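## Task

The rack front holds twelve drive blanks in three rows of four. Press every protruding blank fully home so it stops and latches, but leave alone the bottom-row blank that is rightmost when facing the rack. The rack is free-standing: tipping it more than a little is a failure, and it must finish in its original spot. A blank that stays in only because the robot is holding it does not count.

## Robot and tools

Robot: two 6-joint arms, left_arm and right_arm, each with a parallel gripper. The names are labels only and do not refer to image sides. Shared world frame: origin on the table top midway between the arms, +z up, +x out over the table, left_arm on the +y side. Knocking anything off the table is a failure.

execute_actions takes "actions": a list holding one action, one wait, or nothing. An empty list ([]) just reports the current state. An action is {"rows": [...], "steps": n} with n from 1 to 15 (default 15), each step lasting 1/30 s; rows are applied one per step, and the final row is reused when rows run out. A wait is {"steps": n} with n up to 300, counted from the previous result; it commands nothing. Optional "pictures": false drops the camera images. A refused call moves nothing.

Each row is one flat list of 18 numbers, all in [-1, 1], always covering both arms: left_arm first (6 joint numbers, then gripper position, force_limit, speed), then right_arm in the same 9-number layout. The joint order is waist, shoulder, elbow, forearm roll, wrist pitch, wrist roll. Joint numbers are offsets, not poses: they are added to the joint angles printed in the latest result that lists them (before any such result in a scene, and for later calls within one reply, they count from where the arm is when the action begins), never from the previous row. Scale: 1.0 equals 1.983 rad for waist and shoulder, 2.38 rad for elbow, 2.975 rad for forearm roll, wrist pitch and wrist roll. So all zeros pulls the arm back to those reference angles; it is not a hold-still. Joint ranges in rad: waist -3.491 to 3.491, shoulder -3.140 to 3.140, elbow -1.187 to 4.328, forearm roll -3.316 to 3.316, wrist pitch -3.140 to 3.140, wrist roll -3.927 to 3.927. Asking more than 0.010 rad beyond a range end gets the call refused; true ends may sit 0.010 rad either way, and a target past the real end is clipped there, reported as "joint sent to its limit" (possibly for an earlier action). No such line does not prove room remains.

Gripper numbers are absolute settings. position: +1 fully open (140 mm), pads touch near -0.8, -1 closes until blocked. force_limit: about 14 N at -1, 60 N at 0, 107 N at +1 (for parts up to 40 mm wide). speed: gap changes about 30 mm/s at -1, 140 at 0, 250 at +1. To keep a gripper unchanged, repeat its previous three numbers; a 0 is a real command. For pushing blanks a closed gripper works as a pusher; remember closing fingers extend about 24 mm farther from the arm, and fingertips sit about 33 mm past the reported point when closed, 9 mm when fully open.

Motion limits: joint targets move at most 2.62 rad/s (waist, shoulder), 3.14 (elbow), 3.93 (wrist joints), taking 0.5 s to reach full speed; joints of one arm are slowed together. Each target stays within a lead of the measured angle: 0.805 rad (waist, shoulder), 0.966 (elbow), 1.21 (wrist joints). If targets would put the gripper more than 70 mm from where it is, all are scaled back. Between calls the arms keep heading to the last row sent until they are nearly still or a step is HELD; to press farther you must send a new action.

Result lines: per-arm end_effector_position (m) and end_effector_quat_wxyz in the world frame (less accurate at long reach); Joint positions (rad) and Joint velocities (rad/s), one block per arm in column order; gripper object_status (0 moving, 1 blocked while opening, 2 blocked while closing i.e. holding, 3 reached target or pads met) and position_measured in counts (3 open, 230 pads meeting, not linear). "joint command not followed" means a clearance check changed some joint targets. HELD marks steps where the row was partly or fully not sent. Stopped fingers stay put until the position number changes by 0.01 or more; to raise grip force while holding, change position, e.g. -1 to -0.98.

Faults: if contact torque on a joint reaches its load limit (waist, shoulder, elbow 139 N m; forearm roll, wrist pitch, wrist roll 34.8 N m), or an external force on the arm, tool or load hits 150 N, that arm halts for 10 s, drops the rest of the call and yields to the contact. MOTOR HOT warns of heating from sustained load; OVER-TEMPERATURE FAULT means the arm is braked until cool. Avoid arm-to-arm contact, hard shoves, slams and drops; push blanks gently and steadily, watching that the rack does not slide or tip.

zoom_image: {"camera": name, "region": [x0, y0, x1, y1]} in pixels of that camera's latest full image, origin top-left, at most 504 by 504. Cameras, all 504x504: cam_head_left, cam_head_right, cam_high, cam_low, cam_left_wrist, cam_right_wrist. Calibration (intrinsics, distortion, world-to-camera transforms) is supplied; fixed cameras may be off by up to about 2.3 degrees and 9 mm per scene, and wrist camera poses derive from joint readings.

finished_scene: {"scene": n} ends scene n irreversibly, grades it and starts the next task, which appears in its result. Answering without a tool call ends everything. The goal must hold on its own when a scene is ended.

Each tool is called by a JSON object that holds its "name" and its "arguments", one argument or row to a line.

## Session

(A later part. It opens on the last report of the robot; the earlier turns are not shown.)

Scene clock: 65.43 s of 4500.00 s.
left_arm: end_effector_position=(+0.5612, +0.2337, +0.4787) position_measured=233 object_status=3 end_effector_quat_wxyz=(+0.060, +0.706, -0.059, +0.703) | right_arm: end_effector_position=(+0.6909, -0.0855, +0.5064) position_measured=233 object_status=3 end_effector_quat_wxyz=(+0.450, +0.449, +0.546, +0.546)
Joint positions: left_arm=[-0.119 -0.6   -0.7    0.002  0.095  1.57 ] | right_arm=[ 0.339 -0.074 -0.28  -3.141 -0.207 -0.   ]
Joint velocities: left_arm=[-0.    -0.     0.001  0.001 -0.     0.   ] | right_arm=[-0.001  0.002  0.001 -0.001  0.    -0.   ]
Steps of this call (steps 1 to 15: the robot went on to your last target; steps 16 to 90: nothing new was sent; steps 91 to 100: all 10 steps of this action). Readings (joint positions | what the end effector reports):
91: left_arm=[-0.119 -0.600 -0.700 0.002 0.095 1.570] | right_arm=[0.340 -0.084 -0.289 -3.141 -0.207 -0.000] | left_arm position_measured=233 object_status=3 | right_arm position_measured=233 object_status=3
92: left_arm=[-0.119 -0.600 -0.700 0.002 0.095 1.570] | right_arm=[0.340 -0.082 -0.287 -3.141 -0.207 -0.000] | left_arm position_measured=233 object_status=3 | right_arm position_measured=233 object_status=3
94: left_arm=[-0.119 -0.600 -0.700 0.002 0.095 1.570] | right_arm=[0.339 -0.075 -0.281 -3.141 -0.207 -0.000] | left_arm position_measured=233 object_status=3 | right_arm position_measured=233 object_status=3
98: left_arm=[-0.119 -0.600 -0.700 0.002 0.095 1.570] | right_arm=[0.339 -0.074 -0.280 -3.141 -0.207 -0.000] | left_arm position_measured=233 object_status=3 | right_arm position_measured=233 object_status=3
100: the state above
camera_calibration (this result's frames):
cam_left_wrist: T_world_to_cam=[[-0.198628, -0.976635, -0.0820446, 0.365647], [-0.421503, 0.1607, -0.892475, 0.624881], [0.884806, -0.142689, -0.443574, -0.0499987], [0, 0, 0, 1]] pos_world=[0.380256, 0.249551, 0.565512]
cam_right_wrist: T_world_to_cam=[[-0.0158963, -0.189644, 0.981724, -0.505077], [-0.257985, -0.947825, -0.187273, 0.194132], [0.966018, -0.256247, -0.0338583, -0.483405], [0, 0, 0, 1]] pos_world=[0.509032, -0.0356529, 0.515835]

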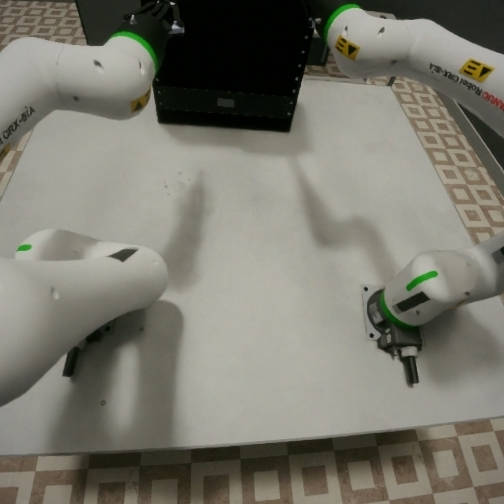

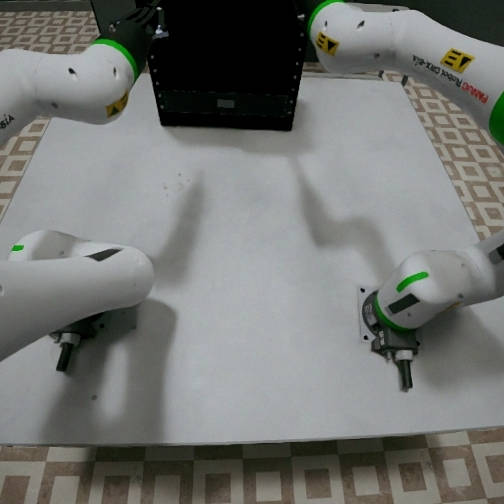

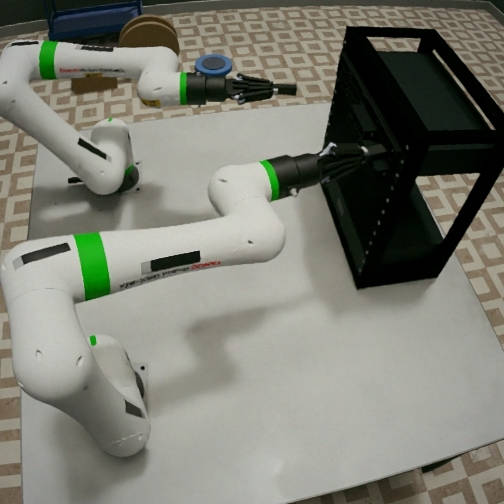

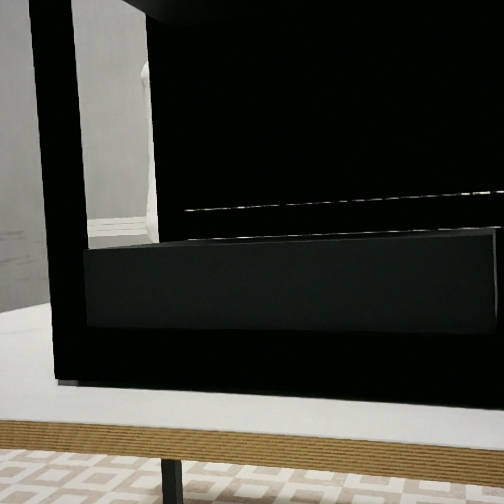

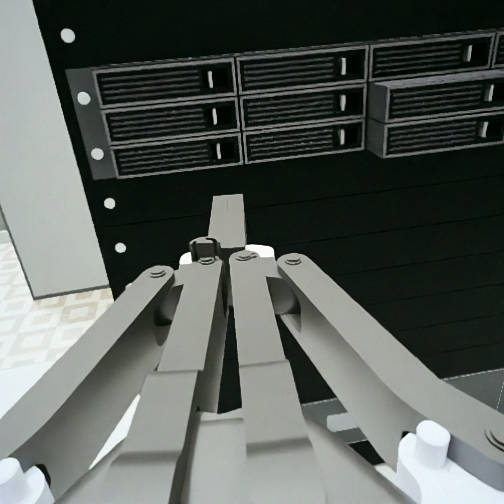

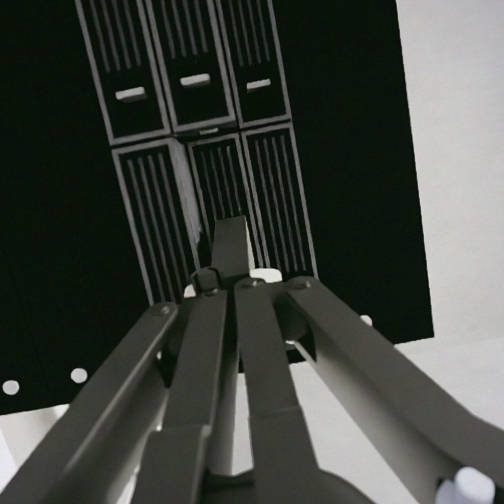

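{"name": "execute_actions", "arguments": {
  "actions": [
    {"rows":[[0,0.3026,0.63,0,-0.4017,0,-1,0,0,0.0005,-0.007,-0.0055,0,0,0,-1,0,0]]}
  ],
  "pictures": false
}}

{"name": "execute_actions", "arguments": {
  "actions": [
    {"steps":25}
  ],
  "pictures": false
}}

{"name": "execute_actions", "arguments": {
  "actions": [
    {"rows":[[0,0.1548,0.0647,0,-0.0158,0,-1,0,0,0,0,0,0,0,0,-1,0,0]]}
  ],
  "pictures": false
}}

{"name": "execute_actions", "arguments": {
  "actions": [
    {"steps":10}
  ]
}}

Scene clock: 82.60 s of 4500.00 s.
left_arm: end_effector_position=(+0.6427, +0.2195, +0.5204) position_measured=233 object_status=3 end_effector_quat_wxyz=(+0.050, +0.810, -0.068, +0.580) | right_arm: end_effector_position=(+0.6852, -0.0859, +0.5065) position_measured=233 object_status=3 end_effector_quat_wxyz=(+0.449, +0.448, +0.546, +0.547)
Joint positions: left_arm=[-0.119 -0.316 -0.175  0.002 -0.469  1.57 ] | right_arm=[ 0.34  -0.088 -0.293 -3.141 -0.207 -0.   ]
Joint velocities: left_arm=[-0.     0.459  1.228 -0.    -0.909 -0.   ] | right_arm=[-0.     0.    -0.    -0.    -0.001 -0.   ]
Steps of this call (steps 1 to 15: the robot went on to your last target; steps 16 to 90: nothing new was sent; then 13.67 s passed at rest; steps 91 to 105: all 15 steps of this action). Readings (joint positions | what the end effector reports):
91: left_arm=[-0.119 -0.600 -0.700 0.002 0.095 1.570] | right_arm=[0.339 -0.074 -0.280 -3.141 -0.207 -0.000] | left_arm position_measured=233 object_status=3 | right_arm position_measured=233 object_status=3
92: left_arm=[-0.119 -0.598 -0.698 0.001 0.092 1.570] | right_arm=[0.339 -0.076 -0.282 -3.141 -0.207 -0.000] | left_arm position_measured=233 object_status=3 | right_arm position_measured=233 object_status=3
94: left_arm=[-0.119 -0.583 -0.672 0.001 0.061 1.570] | right_arm=[0.339 -0.085 -0.291 -3.141 -0.207 -0.000] | left_arm position_measured=233 object_status=3 | right_arm position_measured=233 object_status=3
98: left_arm=[-0.119 -0.500 -0.539 0.001 -0.103 1.570] | right_arm=[0.340 -0.088 -0.293 -3.141 -0.207 -0.000] | left_arm position_measured=233 object_status=3 | right_arm position_measured=233 object_status=3
105: the state above

Scene clock: 83.43 s of 4500.00 s.
left_arm: end_effector_position=(+0.6481, +0.2183, +0.7952) position_measured=233 object_status=3 end_effector_quat_wxyz=(+0.051, +0.802, -0.068, +0.591) | right_arm: end_effector_position=(+0.6852, -0.0859, +0.5065) position_measured=233 object_status=3 end_effector_quat_wxyz=(+0.449, +0.448, +0.546, +0.547)
Joint positions: left_arm=[-0.119 -0.003  0.788  0.002 -1.093  1.57 ] | right_arm=[ 0.34  -0.088 -0.293 -3.141 -0.207 -0.   ]
Joint velocities: left_arm=[ 0.001  0.115  0.352 -0.    -0.226 -0.   ] | right_arm=[-0.001  0.001 -0.     0.001 -0.001 -0.   ]
Steps of this call (steps 1 to 25: the robot went on to your last target). Readings (joint positions | what the end effector reports):
1: left_arm=[-0.119 -0.302 -0.134 0.002 -0.498 1.570] | right_arm=[0.340 -0.088 -0.293 -3.141 -0.207 -0.000] | left_arm position_measured=233 object_status=3 | right_arm position_measured=233 object_status=3
2: left_arm=[-0.119 -0.289 -0.096 0.002 -0.523 1.570] | right_arm=[0.340 -0.088 -0.293 -3.141 -0.207 -0.000] | left_arm position_measured=233 object_status=3 | right_arm position_measured=233 object_status=3
4: left_arm=[-0.119 -0.265 -0.020 0.002 -0.572 1.570] | right_arm=[0.340 -0.088 -0.293 -3.141 -0.207 -0.000] | left_arm position_measured=233 object_status=3 | right_arm position_measured=233 object_status=3
8: left_arm=[-0.119 -0.215 0.134 0.002 -0.671 1.570] | right_arm=[0.340 -0.088 -0.293 -3.141 -0.207 -0.000] | left_arm position_measured=233 object_status=3 | right_arm position_measured=233 object_status=3
25: the state above

Scene clock: 83.93 s of 4500.00 s.
left_arm: end_effector_position=(+0.7713, +0.1974, +0.6785) position_measured=233 object_status=3 end_effector_quat_wxyz=(+0.044, +0.852, -0.072, +0.517) | right_arm: end_effector_position=(+0.6852, -0.0859, +0.5065) position_measured=233 object_status=3 end_effector_quat_wxyz=(+0.449, +0.448, +0.546, +0.547)
Joint positions: left_arm=[-0.119  0.27   0.926  0.002 -1.135  1.57 ] | right_arm=[ 0.34  -0.088 -0.293 -3.141 -0.207 -0.   ]
Joint velocities: left_arm=[ 0.001  0.546  0.239 -0.001 -0.067 -0.   ] | right_arm=[-0.001  0.     0.     0.     0.    -0.   ]
Steps of this call (steps 1 to 15: all 15 steps of this action). Readings (joint positions | what the end effector reports):
1: left_arm=[-0.119 -0.000 0.797 0.002 -1.098 1.570] | right_arm=[0.340 -0.088 -0.293 -3.141 -0.207 -0.000] | left_arm position_measured=233 object_status=3 | right_arm position_measured=233 object_status=3
2: left_arm=[-0.119 0.003 0.801 0.002 -1.100 1.570] | right_arm=[0.340 -0.088 -0.293 -3.141 -0.207 -0.000] | left_arm position_measured=233 object_status=3 | right_arm position_measured=233 object_status=3
4: left_arm=[-0.119 0.026 0.816 0.002 -1.105 1.570] | right_arm=[0.340 -0.088 -0.293 -3.141 -0.207 -0.000] | left_arm position_measured=233 object_status=3 | right_arm position_measured=233 object_status=3
8: left_arm=[-0.119 0.117 0.857 0.002 -1.116 1.570] | right_arm=[0.340 -0.088 -0.293 -3.141 -0.207 -0.000] | left_arm position_measured=233 object_status=3 | right_arm position_measured=233 object_status=3
15: the state above

Scene clock: 84.27 s of 4500.00 s.
left_arm: end_effector_position=(+0.7853, +0.1949, +0.6616) position_measured=233 object_status=3 end_effector_quat_wxyz=(+0.044, +0.857, -0.073, +0.508) | right_arm: end_effector_position=(+0.6852, -0.0859, +0.5065) position_measured=233 object_status=3 end_effector_quat_wxyz=(+0.449, +0.448, +0.546, +0.547)
Joint positions: left_arm=[-0.119  0.304  0.942  0.002 -1.14   1.57 ] | right_arm=[ 0.34  -0.088 -0.293 -3.141 -0.207 -0.   ]
Joint velocities: left_arm=[ 0.    -0.    -0.     0.     0.001 -0.   ] | right_arm=[-0.001 -0.    -0.     0.001 -0.001 -0.   ]
Steps of this call (steps 1 to 10: the robot went on to your last target). Readings (joint positions | what the end effector reports):
1: left_arm=[-0.119 0.286 0.934 0.002 -1.137 1.570] | right_arm=[0.340 -0.088 -0.293 -3.141 -0.207 -0.000] | left_arm position_measured=233 object_status=3 | right_arm position_measured=233 object_status=3
2: left_arm=[-0.119 0.297 0.939 0.002 -1.139 1.570] | right_arm=[0.340 -0.088 -0.293 -3.141 -0.207 -0.000] | left_arm position_measured=233 object_status=3 | right_arm position_measured=233 object_status=3
4: left_arm=[-0.119 0.304 0.942 0.002 -1.140 1.570] | right_arm=[0.340 -0.088 -0.293 -3.141 -0.207 -0.000] | left_arm position_measured=233 object_status=3 | right_arm position_measured=233 object_status=3
8: left_arm=[-0.119 0.304 0.942 0.002 -1.140 1.570] | right_arm=[0.340 -0.088 -0.293 -3.141 -0.207 -0.000] | left_arm position_measured=233 object_status=3 | right_arm position_measured=233 object_status=3
10: the state above
camera_calibration (this result's frames):
cam_left_wrist: T_world_to_cam=[[-0.23515, -0.970286, -0.0570088, 0.398173], [-0.78697, 0.22449, -0.574702, 0.953139], [0.570424, -0.0902771, -0.816374, 0.310654], [0, 0, 0, 1]] pos_world=[0.666518, 0.200417, 0.824081]
cam_right_wrist: T_world_to_cam=[[-0.0164723, -0.18981, 0.981683, -0.504994], [-0.256899, -0.948052, -0.187619, 0.19172], [0.966298, -0.255284, -0.0331455, -0.478397], [0, 0, 0, 1]] pos_world=[0.503208, -0.0362199, 0.515857]

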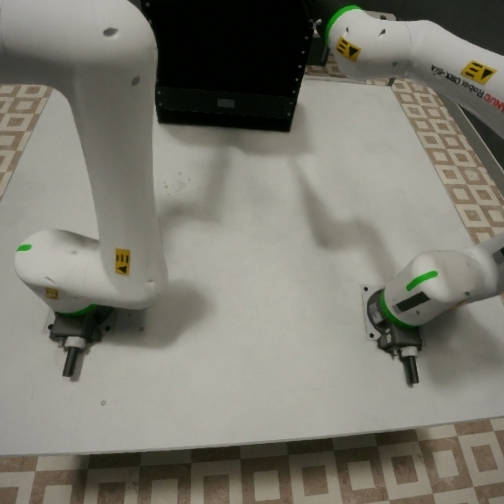

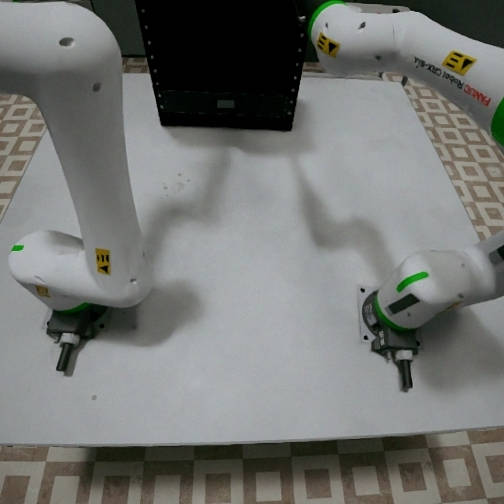

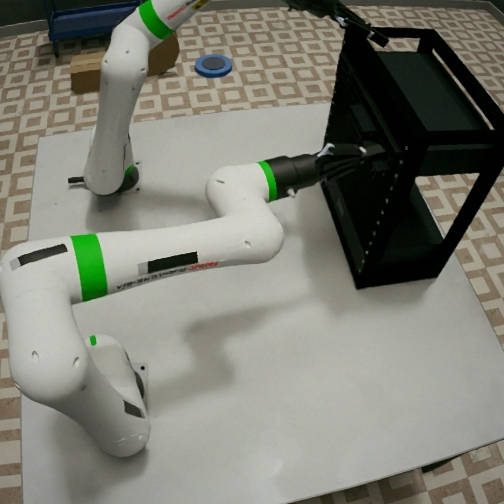

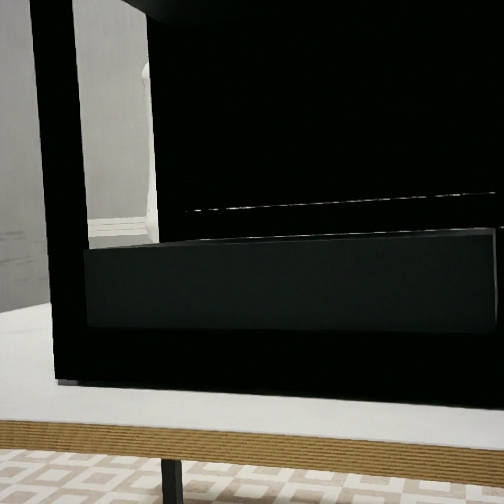

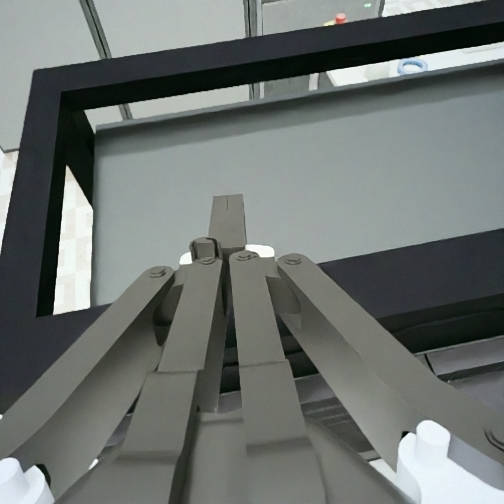

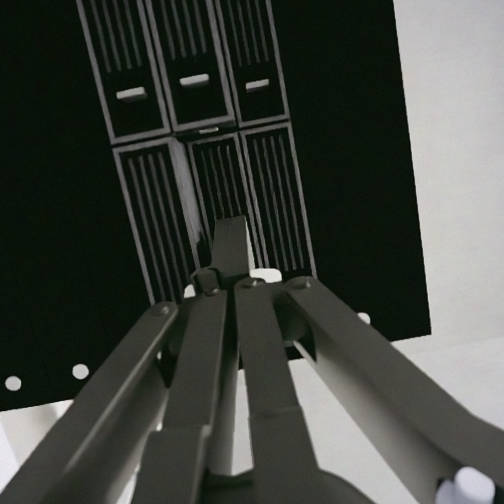

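{"name": "execute_actions", "arguments": {
  "actions": [
    {"rows":[[0,0.012,0,0,-0.01,0,-1,0,0,0,0,0,0,0,0,-1,0,0]]}
  ]
}}

{"name": "zoom_image", "arguments": {
  "camera": "cam_high",
  "region": [310,0,430,120]
}}

Scene clock: 89.97 s of 4500.00 s.
left_arm: end_effector_position=(+0.7908, +0.1940, +0.6339) position_measured=233 object_status=3 end_effector_quat_wxyz=(+0.042, +0.870, -0.074, +0.485) | right_arm: end_effector_position=(+0.6852, -0.0859, +0.5065) position_measured=233 object_status=3 end_effector_quat_wxyz=(+0.449, +0.448, +0.546, +0.547)
Joint positions: left_arm=[-0.119  0.327  0.942  0.002 -1.169  1.57 ] | right_arm=[ 0.34  -0.088 -0.293 -3.141 -0.207 -0.   ]
Joint velocities: left_arm=[-0.001  0.     0.     0.    -0.001 -0.   ] | right_arm=[-0.     0.    -0.    -0.001 -0.001 -0.   ]
Steps of this call (steps 1 to 30: the robot went on to your last target; steps 31 to 90: nothing new was sent; then 2.20 s passed at rest; steps 91 to 105: all 15 steps of this action). Readings (joint positions | what the end effector reports):
91: left_arm=[-0.119 0.304 0.942 0.002 -1.140 1.570] | right_arm=[0.340 -0.088 -0.293 -3.141 -0.207 -0.000] | left_arm position_measured=233 object_status=3 | right_arm position_measured=233 object_status=3
92: left_arm=[-0.119 0.306 0.942 0.002 -1.142 1.570] | right_arm=[0.340 -0.088 -0.293 -3.141 -0.207 -0.000] | left_arm position_measured=233 object_status=3 | right_arm position_measured=233 object_status=3
94: left_arm=[-0.119 0.322 0.942 0.001 -1.162 1.570] | right_arm=[0.340 -0.088 -0.293 -3.141 -0.207 -0.000] | left_arm position_measured=233 object_status=3 | right_arm position_measured=233 object_status=3
98: left_arm=[-0.119 0.327 0.942 0.002 -1.169 1.570] | right_arm=[0.340 -0.088 -0.293 -3.141 -0.207 -0.000] | left_arm position_measured=233 object_status=3 | right_arm position_measured=233 object_status=3
105: the state above
camera_calibration (this result's frames):
cam_left_wrist: T_world_to_cam=[[-0.238074, -0.969785, -0.05328, 0.396841], [-0.816061, 0.229479, -0.530457, 0.935806], [0.526655, -0.0828082, -0.846036, 0.336721], [0, 0, 0, 1]] pos_world=[0.680816, 0.197986, 0.802427]
cam_right_wrist: T_world_to_cam=[[-0.0164723, -0.18981, 0.981683, -0.504994], [-0.256899, -0.948052, -0.187619, 0.19172], [0.966298, -0.255284, -0.0331455, -0.478397], [0, 0, 0, 1]] pos_world=[0.503208, -0.0362199, 0.515857]

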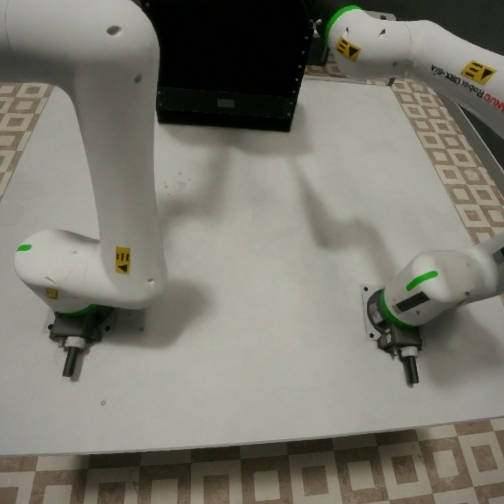

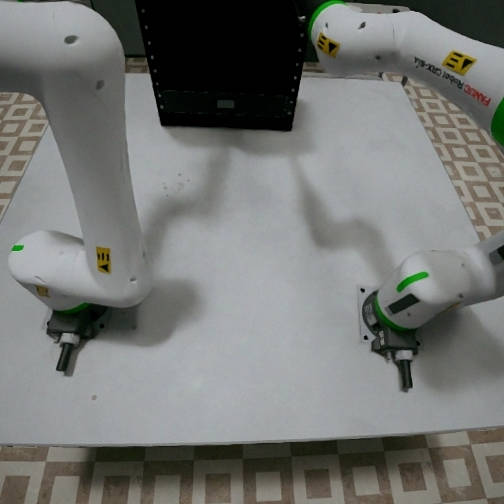

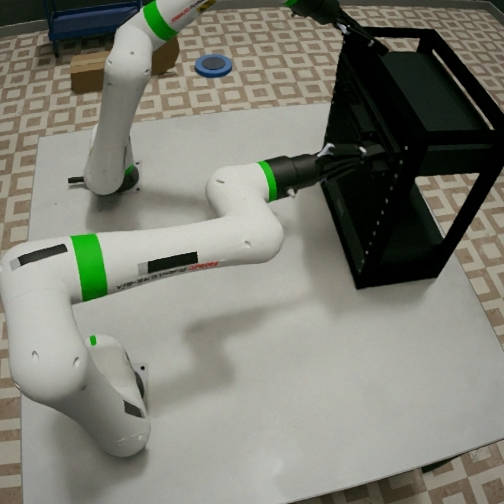

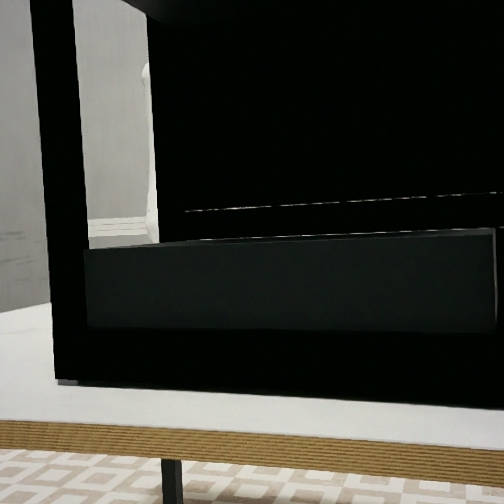

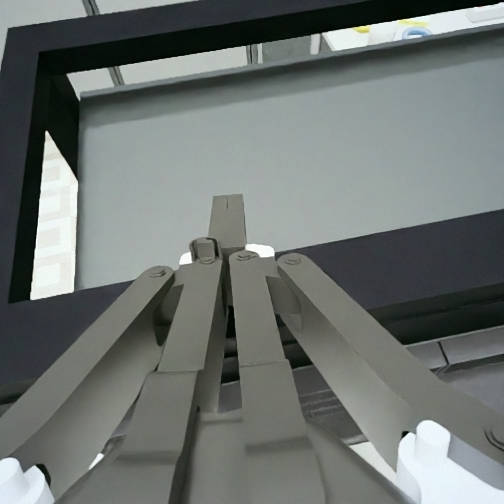

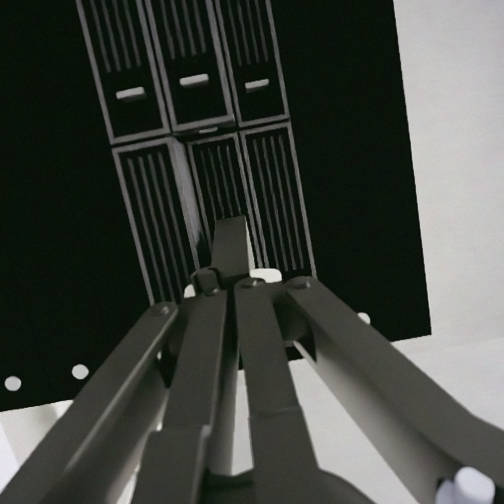

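Region (310, 0, 430, 120) of cam_high's 504x504 image, scaled by 4.200, with more detail than that image has.

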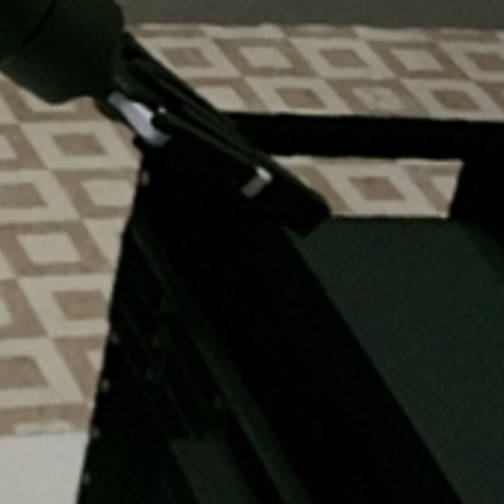

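{"name": "execute_actions", "arguments": {
  "actions": [
    {"rows":[[0,0.004,0,0,-0.004,0,-1,0,0,0,0,0,0,0,0,-1,0,0]],"steps":10}
  ]
}}

Scene clock: 103.53 s of 4500.00 s.
left_arm: end_effector_position=(+0.7914, +0.1937, +0.6314) position_measured=233 object_status=3 end_effector_quat_wxyz=(+0.042, +0.872, -0.074, +0.482) | right_arm: end_effector_position=(+0.6852, -0.0859, +0.5065) position_measured=233 object_status=3 end_effector_quat_wxyz=(+0.449, +0.448, +0.546, +0.547)
Joint positions: left_arm=[-0.119  0.331  0.945  0.003 -1.174  1.57 ] | right_arm=[ 0.34  -0.088 -0.293 -3.141 -0.207 -0.   ]
Joint velocities: left_arm=[-0.     0.001 -0.001  0.001 -0.001  0.   ] | right_arm=[-0.    -0.     0.     0.001  0.001  0.   ]
TORQUE FAULT: the external load on joint 5 (wrist pitch) of the left arm reached its load limit, and that arm stopped for 10 seconds. A torque fault stops only its own arm. That arm's remaining commands of this call were not run. That arm holds where it stopped, with its grip as last carried out, and accepts commands again: back off and push less far. That arm stops again, at the same cost, whenever a joint's load reaches its limit.
The stop of the left arm began at step 95 of this call (marked STOPPED below). From that step on that arm followed nothing that you had sent. 6 of its steps, steps kept back included, did not run and will not run. Nothing is kept back now, and the robot has no last target.
Steps of this call (steps 1 to 15: the robot went on to your last target; steps 16 to 90: nothing new was sent; then 0.40 s passed at rest; steps 91 to 100: all 10 steps of this action; steps 101 to 395: the stop continued). Readings (joint positions | what the end effector reports):
91: left_arm=[-0.119 0.327 0.942 0.002 -1.169 1.570] | right_arm=[0.340 -0.088 -0.293 -3.141 -0.207 -0.000] | left_arm position_measured=233 object_status=3 | right_arm position_measured=233 object_status=3
92: left_arm=[-0.119 0.329 0.942 0.002 -1.172 1.570] | right_arm=[0.340 -0.088 -0.293 -3.141 -0.207 -0.000] | left_arm position_measured=233 object_status=3 | right_arm position_measured=233 object_status=3
94: left_arm=[-0.119 0.333 0.944 0.002 -1.177 1.570] | right_arm=[0.340 -0.088 -0.293 -3.141 -0.207 -0.000] | left_arm position_measured=233 object_status=3 | right_arm position_measured=233 object_status=3
95: left_arm=[-0.119 0.331 0.945 0.003 -1.174 1.570] | right_arm=[0.340 -0.088 -0.293 -3.141 -0.207 -0.000] | left_arm position_measured=233 object_status=3 | right_arm position_measured=233 object_status=3 STOPPED (the left arm)
98: left_arm=[-0.119 0.331 0.945 0.003 -1.174 1.570] | right_arm=[0.340 -0.088 -0.293 -3.141 -0.207 -0.000] | left_arm position_measured=233 object_status=3 | right_arm position_measured=233 object_status=3
395: the state above
camera_calibration (this result's frames):
cam_left_wrist: T_world_to_cam=[[-0.238829, -0.969666, -0.0520373, 0.39631], [-0.818959, 0.229926, -0.525776, 0.934289], [0.521792, -0.082954, -0.84903, 0.340004], [0, 0, 0, 1]] pos_world=[0.682384, 0.197676, 0.800523]
cam_right_wrist: T_world_to_cam=[[-0.0164725, -0.18981, 0.981683, -0.504994], [-0.256899, -0.948052, -0.187619, 0.19172], [0.966298, -0.255284, -0.0331453, -0.478397], [0, 0, 0, 1]] pos_world=[0.503208, -0.0362198, 0.515857]

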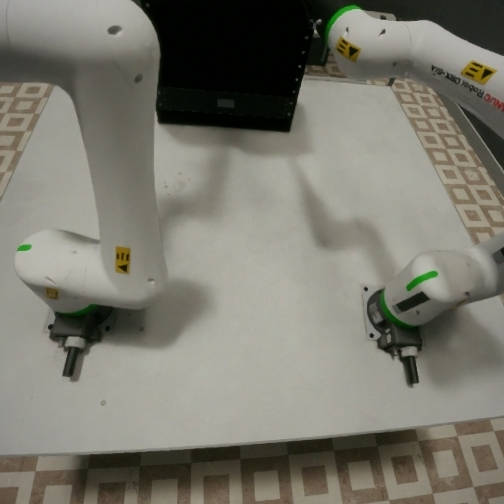

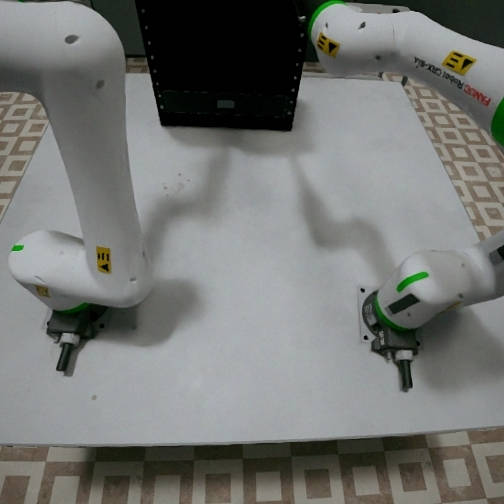

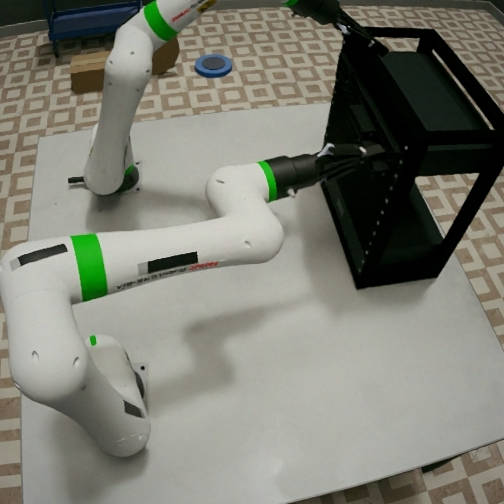

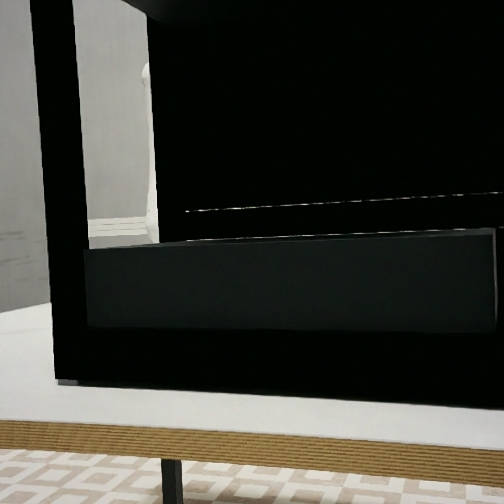

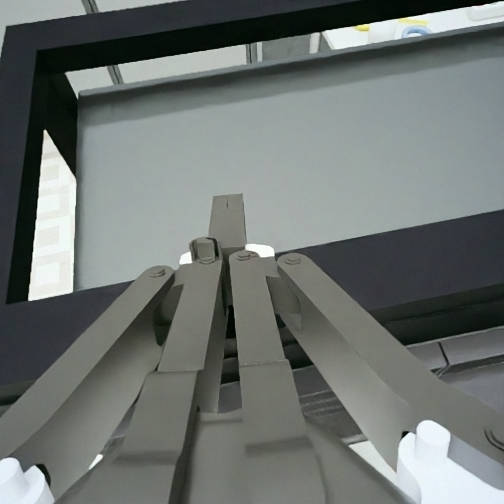

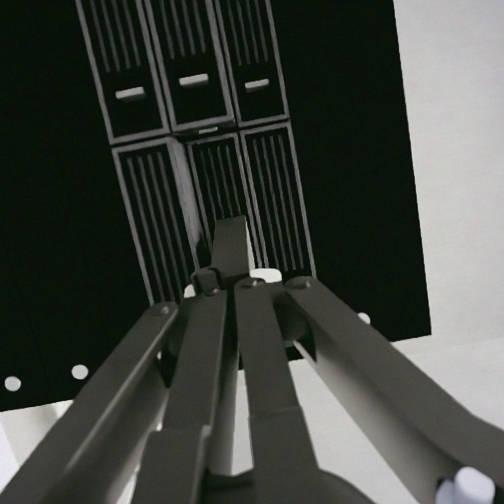

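Contact. Now push 4 mm.

{"name": "execute_actions", "arguments": {
  "actions": [
    {"rows":[[0,0,0,0,0,0,-1,0,0,-0.0005,0.005,0.0039,0,-0.0002,0,-1,0,0]],"steps":10}
  ]
}}

{"name": "zoom_image", "arguments": {
  "camera": "cam_right_wrist",
  "region": [100,60,340,300]
}}

Scene clock: 107.03 s of 4500.00 s.
left_arm: end_effector_position=(+0.7917, +0.1937, +0.6312) position_measured=233 object_status=3 end_effector_quat_wxyz=(+0.042, +0.872, -0.074, +0.482) | right_arm: end_effector_position=(+0.6893, -0.0858, +0.5064) position_measured=233 object_status=3 end_effector_quat_wxyz=(+0.450, +0.449, +0.546, +0.547)
Joint positions: left_arm=[-0.119  0.331  0.945  0.002 -1.173  1.57 ] | right_arm=[ 0.339 -0.078 -0.284 -3.141 -0.208 -0.   ]
Joint velocities: left_arm=[ 0.     0.    -0.     0.001  0.003 -0.   ] | right_arm=[-0.     0.002  0.002 -0.    -0.     0.   ]
Steps of this call (steps 1 to 90: nothing new was sent; then 0.17 s passed at rest; steps 91 to 100: all 10 steps of this action). Readings (joint positions | what the end effector reports):
91: left_arm=[-0.119 0.331 0.945 0.003 -1.174 1.570] | right_arm=[0.340 -0.088 -0.293 -3.141 -0.207 -0.000] | left_arm position_measured=233 object_status=3 | right_arm position_measured=233 object_status=3
92: left_arm=[-0.119 0.331 0.945 0.003 -1.174 1.570] | right_arm=[0.340 -0.086 -0.292 -3.141 -0.207 -0.000] | left_arm position_measured=233 object_status=3 | right_arm position_measured=233 object_status=3
94: left_arm=[-0.119 0.331 0.945 0.002 -1.173 1.570] | right_arm=[0.339 -0.079 -0.286 -3.141 -0.208 -0.000] | left_arm position_measured=233 object_status=3 | right_arm position_measured=233 object_status=3
98: left_arm=[-0.119 0.331 0.945 0.002 -1.173 1.570] | right_arm=[0.339 -0.078 -0.284 -3.141 -0.208 -0.000] | left_arm position_measured=233 object_status=3 | right_arm position_measured=233 object_status=3
100: the state above
camera_calibration (this result's frames):
cam_left_wrist: T_world_to_cam=[[-0.238728, -0.969683, -0.0521818, 0.396388], [-0.818946, 0.229913, -0.525802, 0.934391], [0.521859, -0.0827896, -0.849005, 0.339671], [0, 0, 0, 1]] pos_world=[0.682584, 0.197664, 0.800371]
cam_right_wrist: T_world_to_cam=[[-0.0164092, -0.189747, 0.981696, -0.504883], [-0.257838, -0.947819, -0.187509, 0.19347], [0.966049, -0.256195, -0.033371, -0.482148], [0, 0, 0, 1]] pos_world=[0.507378, -0.0359493, 0.515829]

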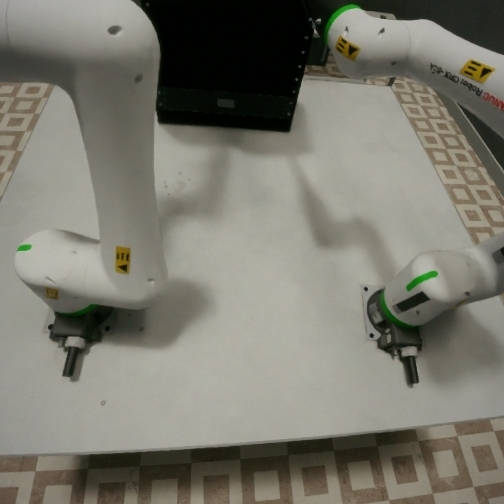

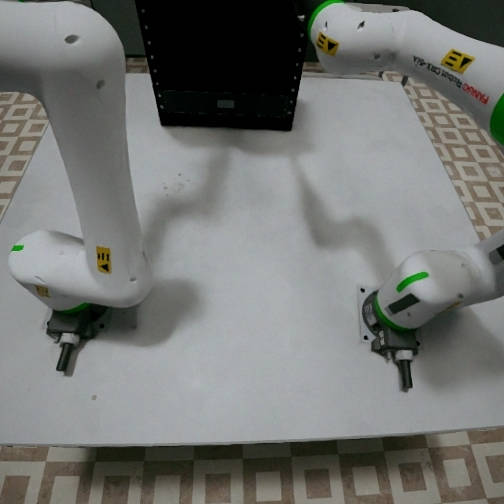

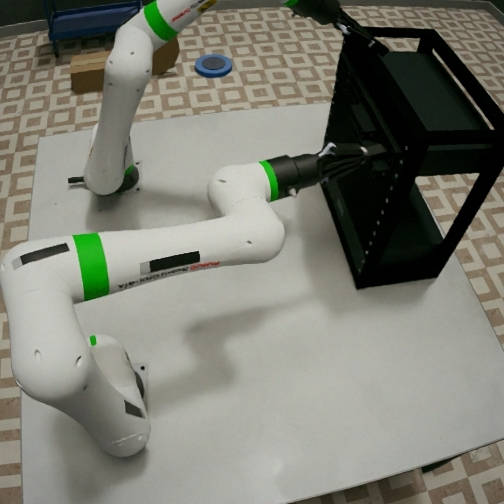

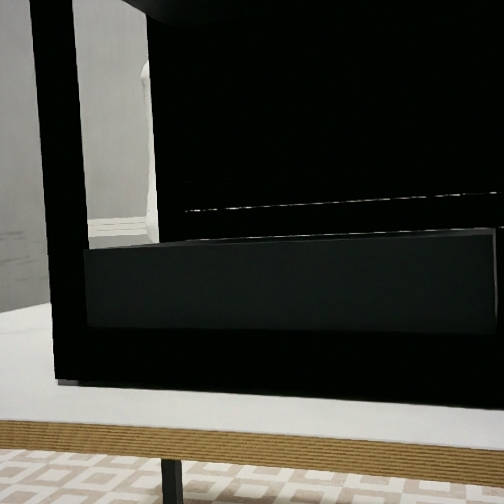

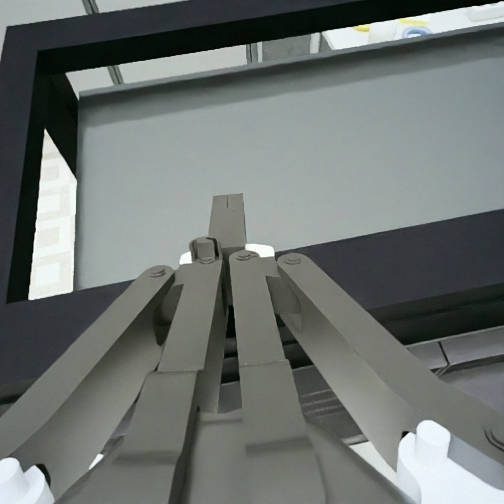

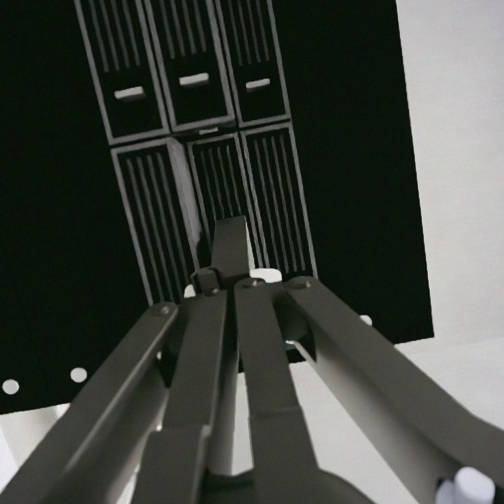

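Region (100, 60, 340, 300) of cam_right_wrist's 504x504 image, scaled by 2.100, with more detail than that image has.

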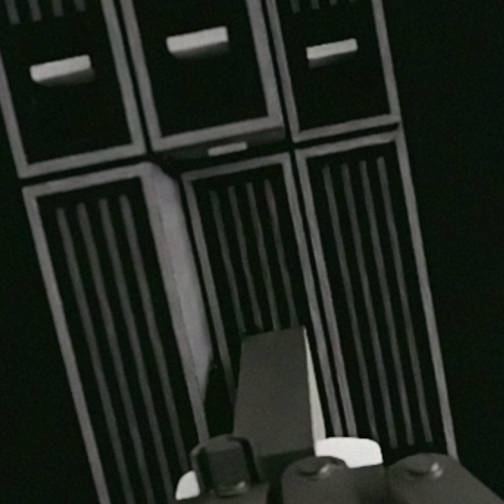

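{"name": "execute_actions", "arguments": {
  "actions": [
    {"rows":[[0,0,0,0,0,0,-1,0,0,-0.0002,0.002,0.0016,0,0,0,-1,0,0]],"steps":8}
  ]
}}

{"name": "zoom_image", "arguments": {
  "camera": "cam_right_wrist",
  "region": [100,60,340,300]
}}

Scene clock: 123.63 s of 4500.00 s.
left_arm: end_effector_position=(+0.7920, +0.1937, +0.6330) position_measured=233 object_status=3 end_effector_quat_wxyz=(+0.042, +0.871, -0.074, +0.484) | right_arm: end_effector_position=(+0.6881, -0.0857, +0.5068) position_measured=233 object_status=3 end_effector_quat_wxyz=(+0.449, +0.449, +0.547, +0.546)
Joint positions: left_arm=[-0.119  0.331  0.946  0.003 -1.17   1.57 ] | right_arm=[ 0.339 -0.082 -0.283 -3.141 -0.199 -0.   ]
Joint velocities: left_arm=[ 0.    -0.    -0.001  0.     0.001 -0.   ] | right_arm=[0. 0. 0. 0. 0. 0.]
TORQUE FAULT: the external load on joint 5 (wrist pitch) of the left arm reached its load limit, and that arm stopped for 10 seconds. A torque fault stops only its own arm. That arm's remaining commands of this call were not run. That arm holds where it stopped, with its grip as last carried out, and accepts commands again: back off and push less far. That arm stops again, at the same cost, whenever a joint's load reaches its limit.
FORCE FAULT: contact force on the right arm reached its limit, and that arm stopped for 10 seconds. The contact can be on any part of that arm, not only on its tool. That arm's remaining commands of this call were not run. That arm holds still and accepts commands again. Move the arm away from the contact; if what it grips holds it there, let go first. Pushing or pulling that hard again can fault the arm again.
The stop of the left arm and of the right arm began at step 94 of this call (marked STOPPED below). From its own stop on, each of those arms followed nothing that you had sent, steps kept back included. Nothing is kept back now, and the robot has no last target.
Steps of this call (steps 1 to 15: the robot went on to your last target; steps 16 to 90: nothing new was sent; then 3.47 s passed at rest; steps 91 to 93: the first 3 steps of this action; steps 94 to 394: the stops). Readings (joint positions | what the end effector reports):
91: left_arm=[-0.119 0.331 0.945 0.003 -1.174 1.570] | right_arm=[0.339 -0.078 -0.284 -3.141 -0.208 -0.000] | left_arm position_measured=233 object_status=3 | right_arm position_measured=233 object_status=3
92: left_arm=[-0.119 0.331 0.945 0.003 -1.174 1.570] | right_arm=[0.339 -0.077 -0.283 -3.141 -0.208 -0.000] | left_arm position_measured=233 object_status=3 | right_arm position_measured=233 object_status=3
94: left_arm=[-0.119 0.331 0.946 0.003 -1.170 1.570] | right_arm=[0.339 -0.077 -0.282 -3.141 -0.207 -0.000] | left_arm position_measured=233 object_status=3 | right_arm position_measured=233 object_status=3 STOPPED (the left arm and the right arm)
98: left_arm=[-0.119 0.331 0.946 0.003 -1.170 1.570] | right_arm=[0.339 -0.079 -0.283 -3.141 -0.205 -0.000] | left_arm position_measured=233 object_status=3 | right_arm position_measured=233 object_status=3
394: the state above
camera_calibration (this result's frames):
cam_left_wrist: T_world_to_cam=[[-0.238379, -0.969758, -0.0523854, 0.396488], [-0.816781, 0.229373, -0.529393, 0.936243], [0.525399, -0.0834088, -0.846758, 0.336898], [0, 0, 0, 1]] pos_world=[0.682214, 0.19785, 0.801681]
cam_right_wrist: T_world_to_cam=[[-0.0121399, -0.188914, 0.981919, -0.508205], [-0.258211, -0.948093, -0.185599, 0.192612], [0.966012, -0.255795, -0.03727, -0.478963], [0, 0, 0, 1]] pos_world=[0.50625, -0.0359097, 0.516914]

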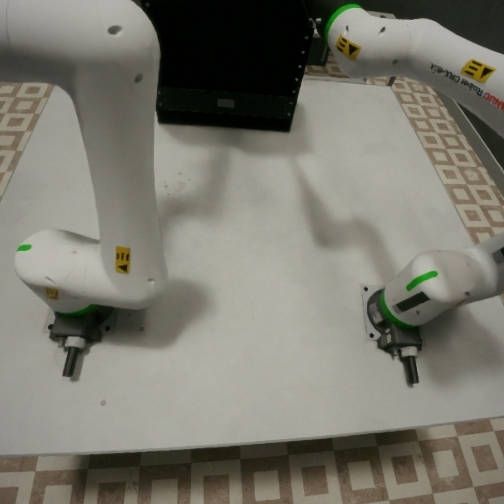

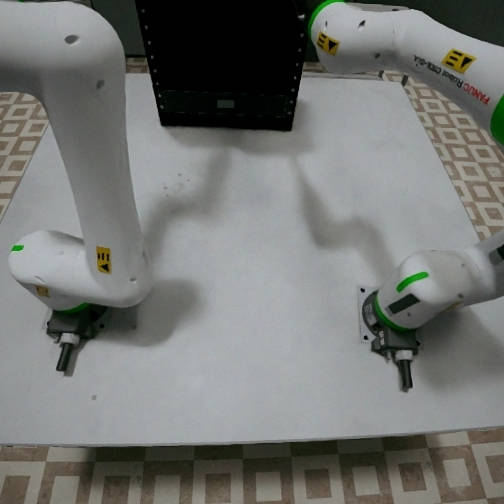

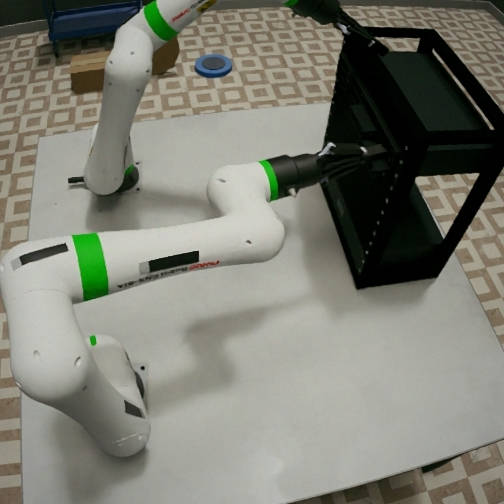

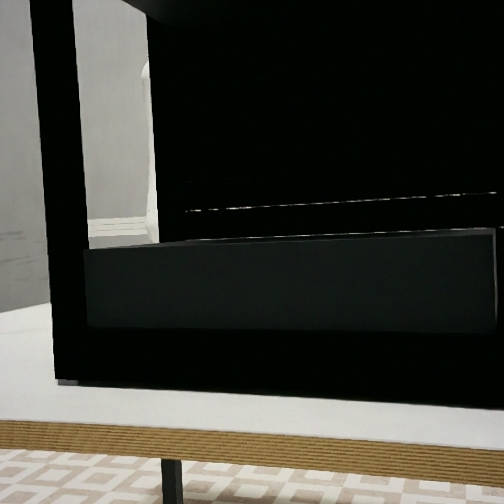

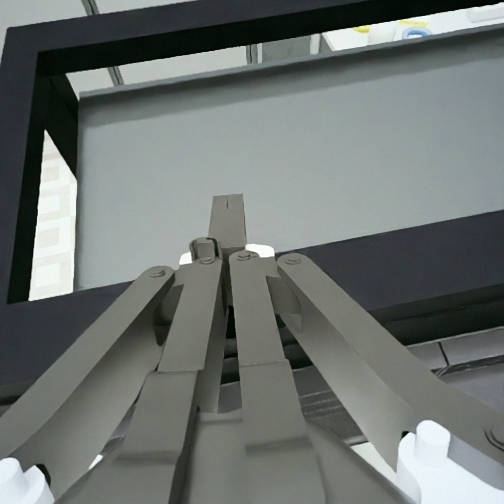

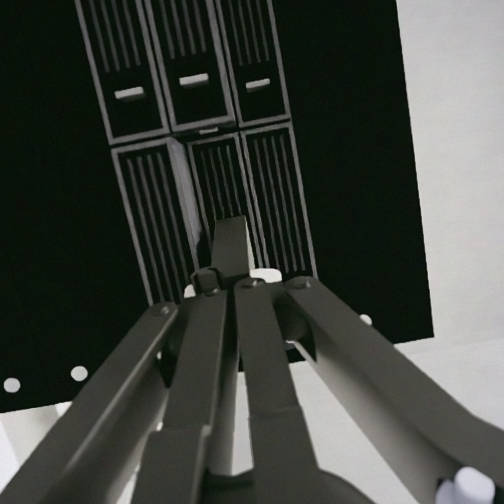

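Region (100, 60, 340, 300) of cam_right_wrist's 504x504 image, scaled by 2.100, with more detail than that image has.

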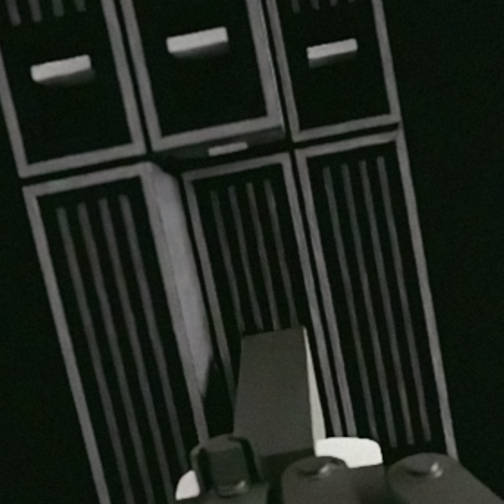

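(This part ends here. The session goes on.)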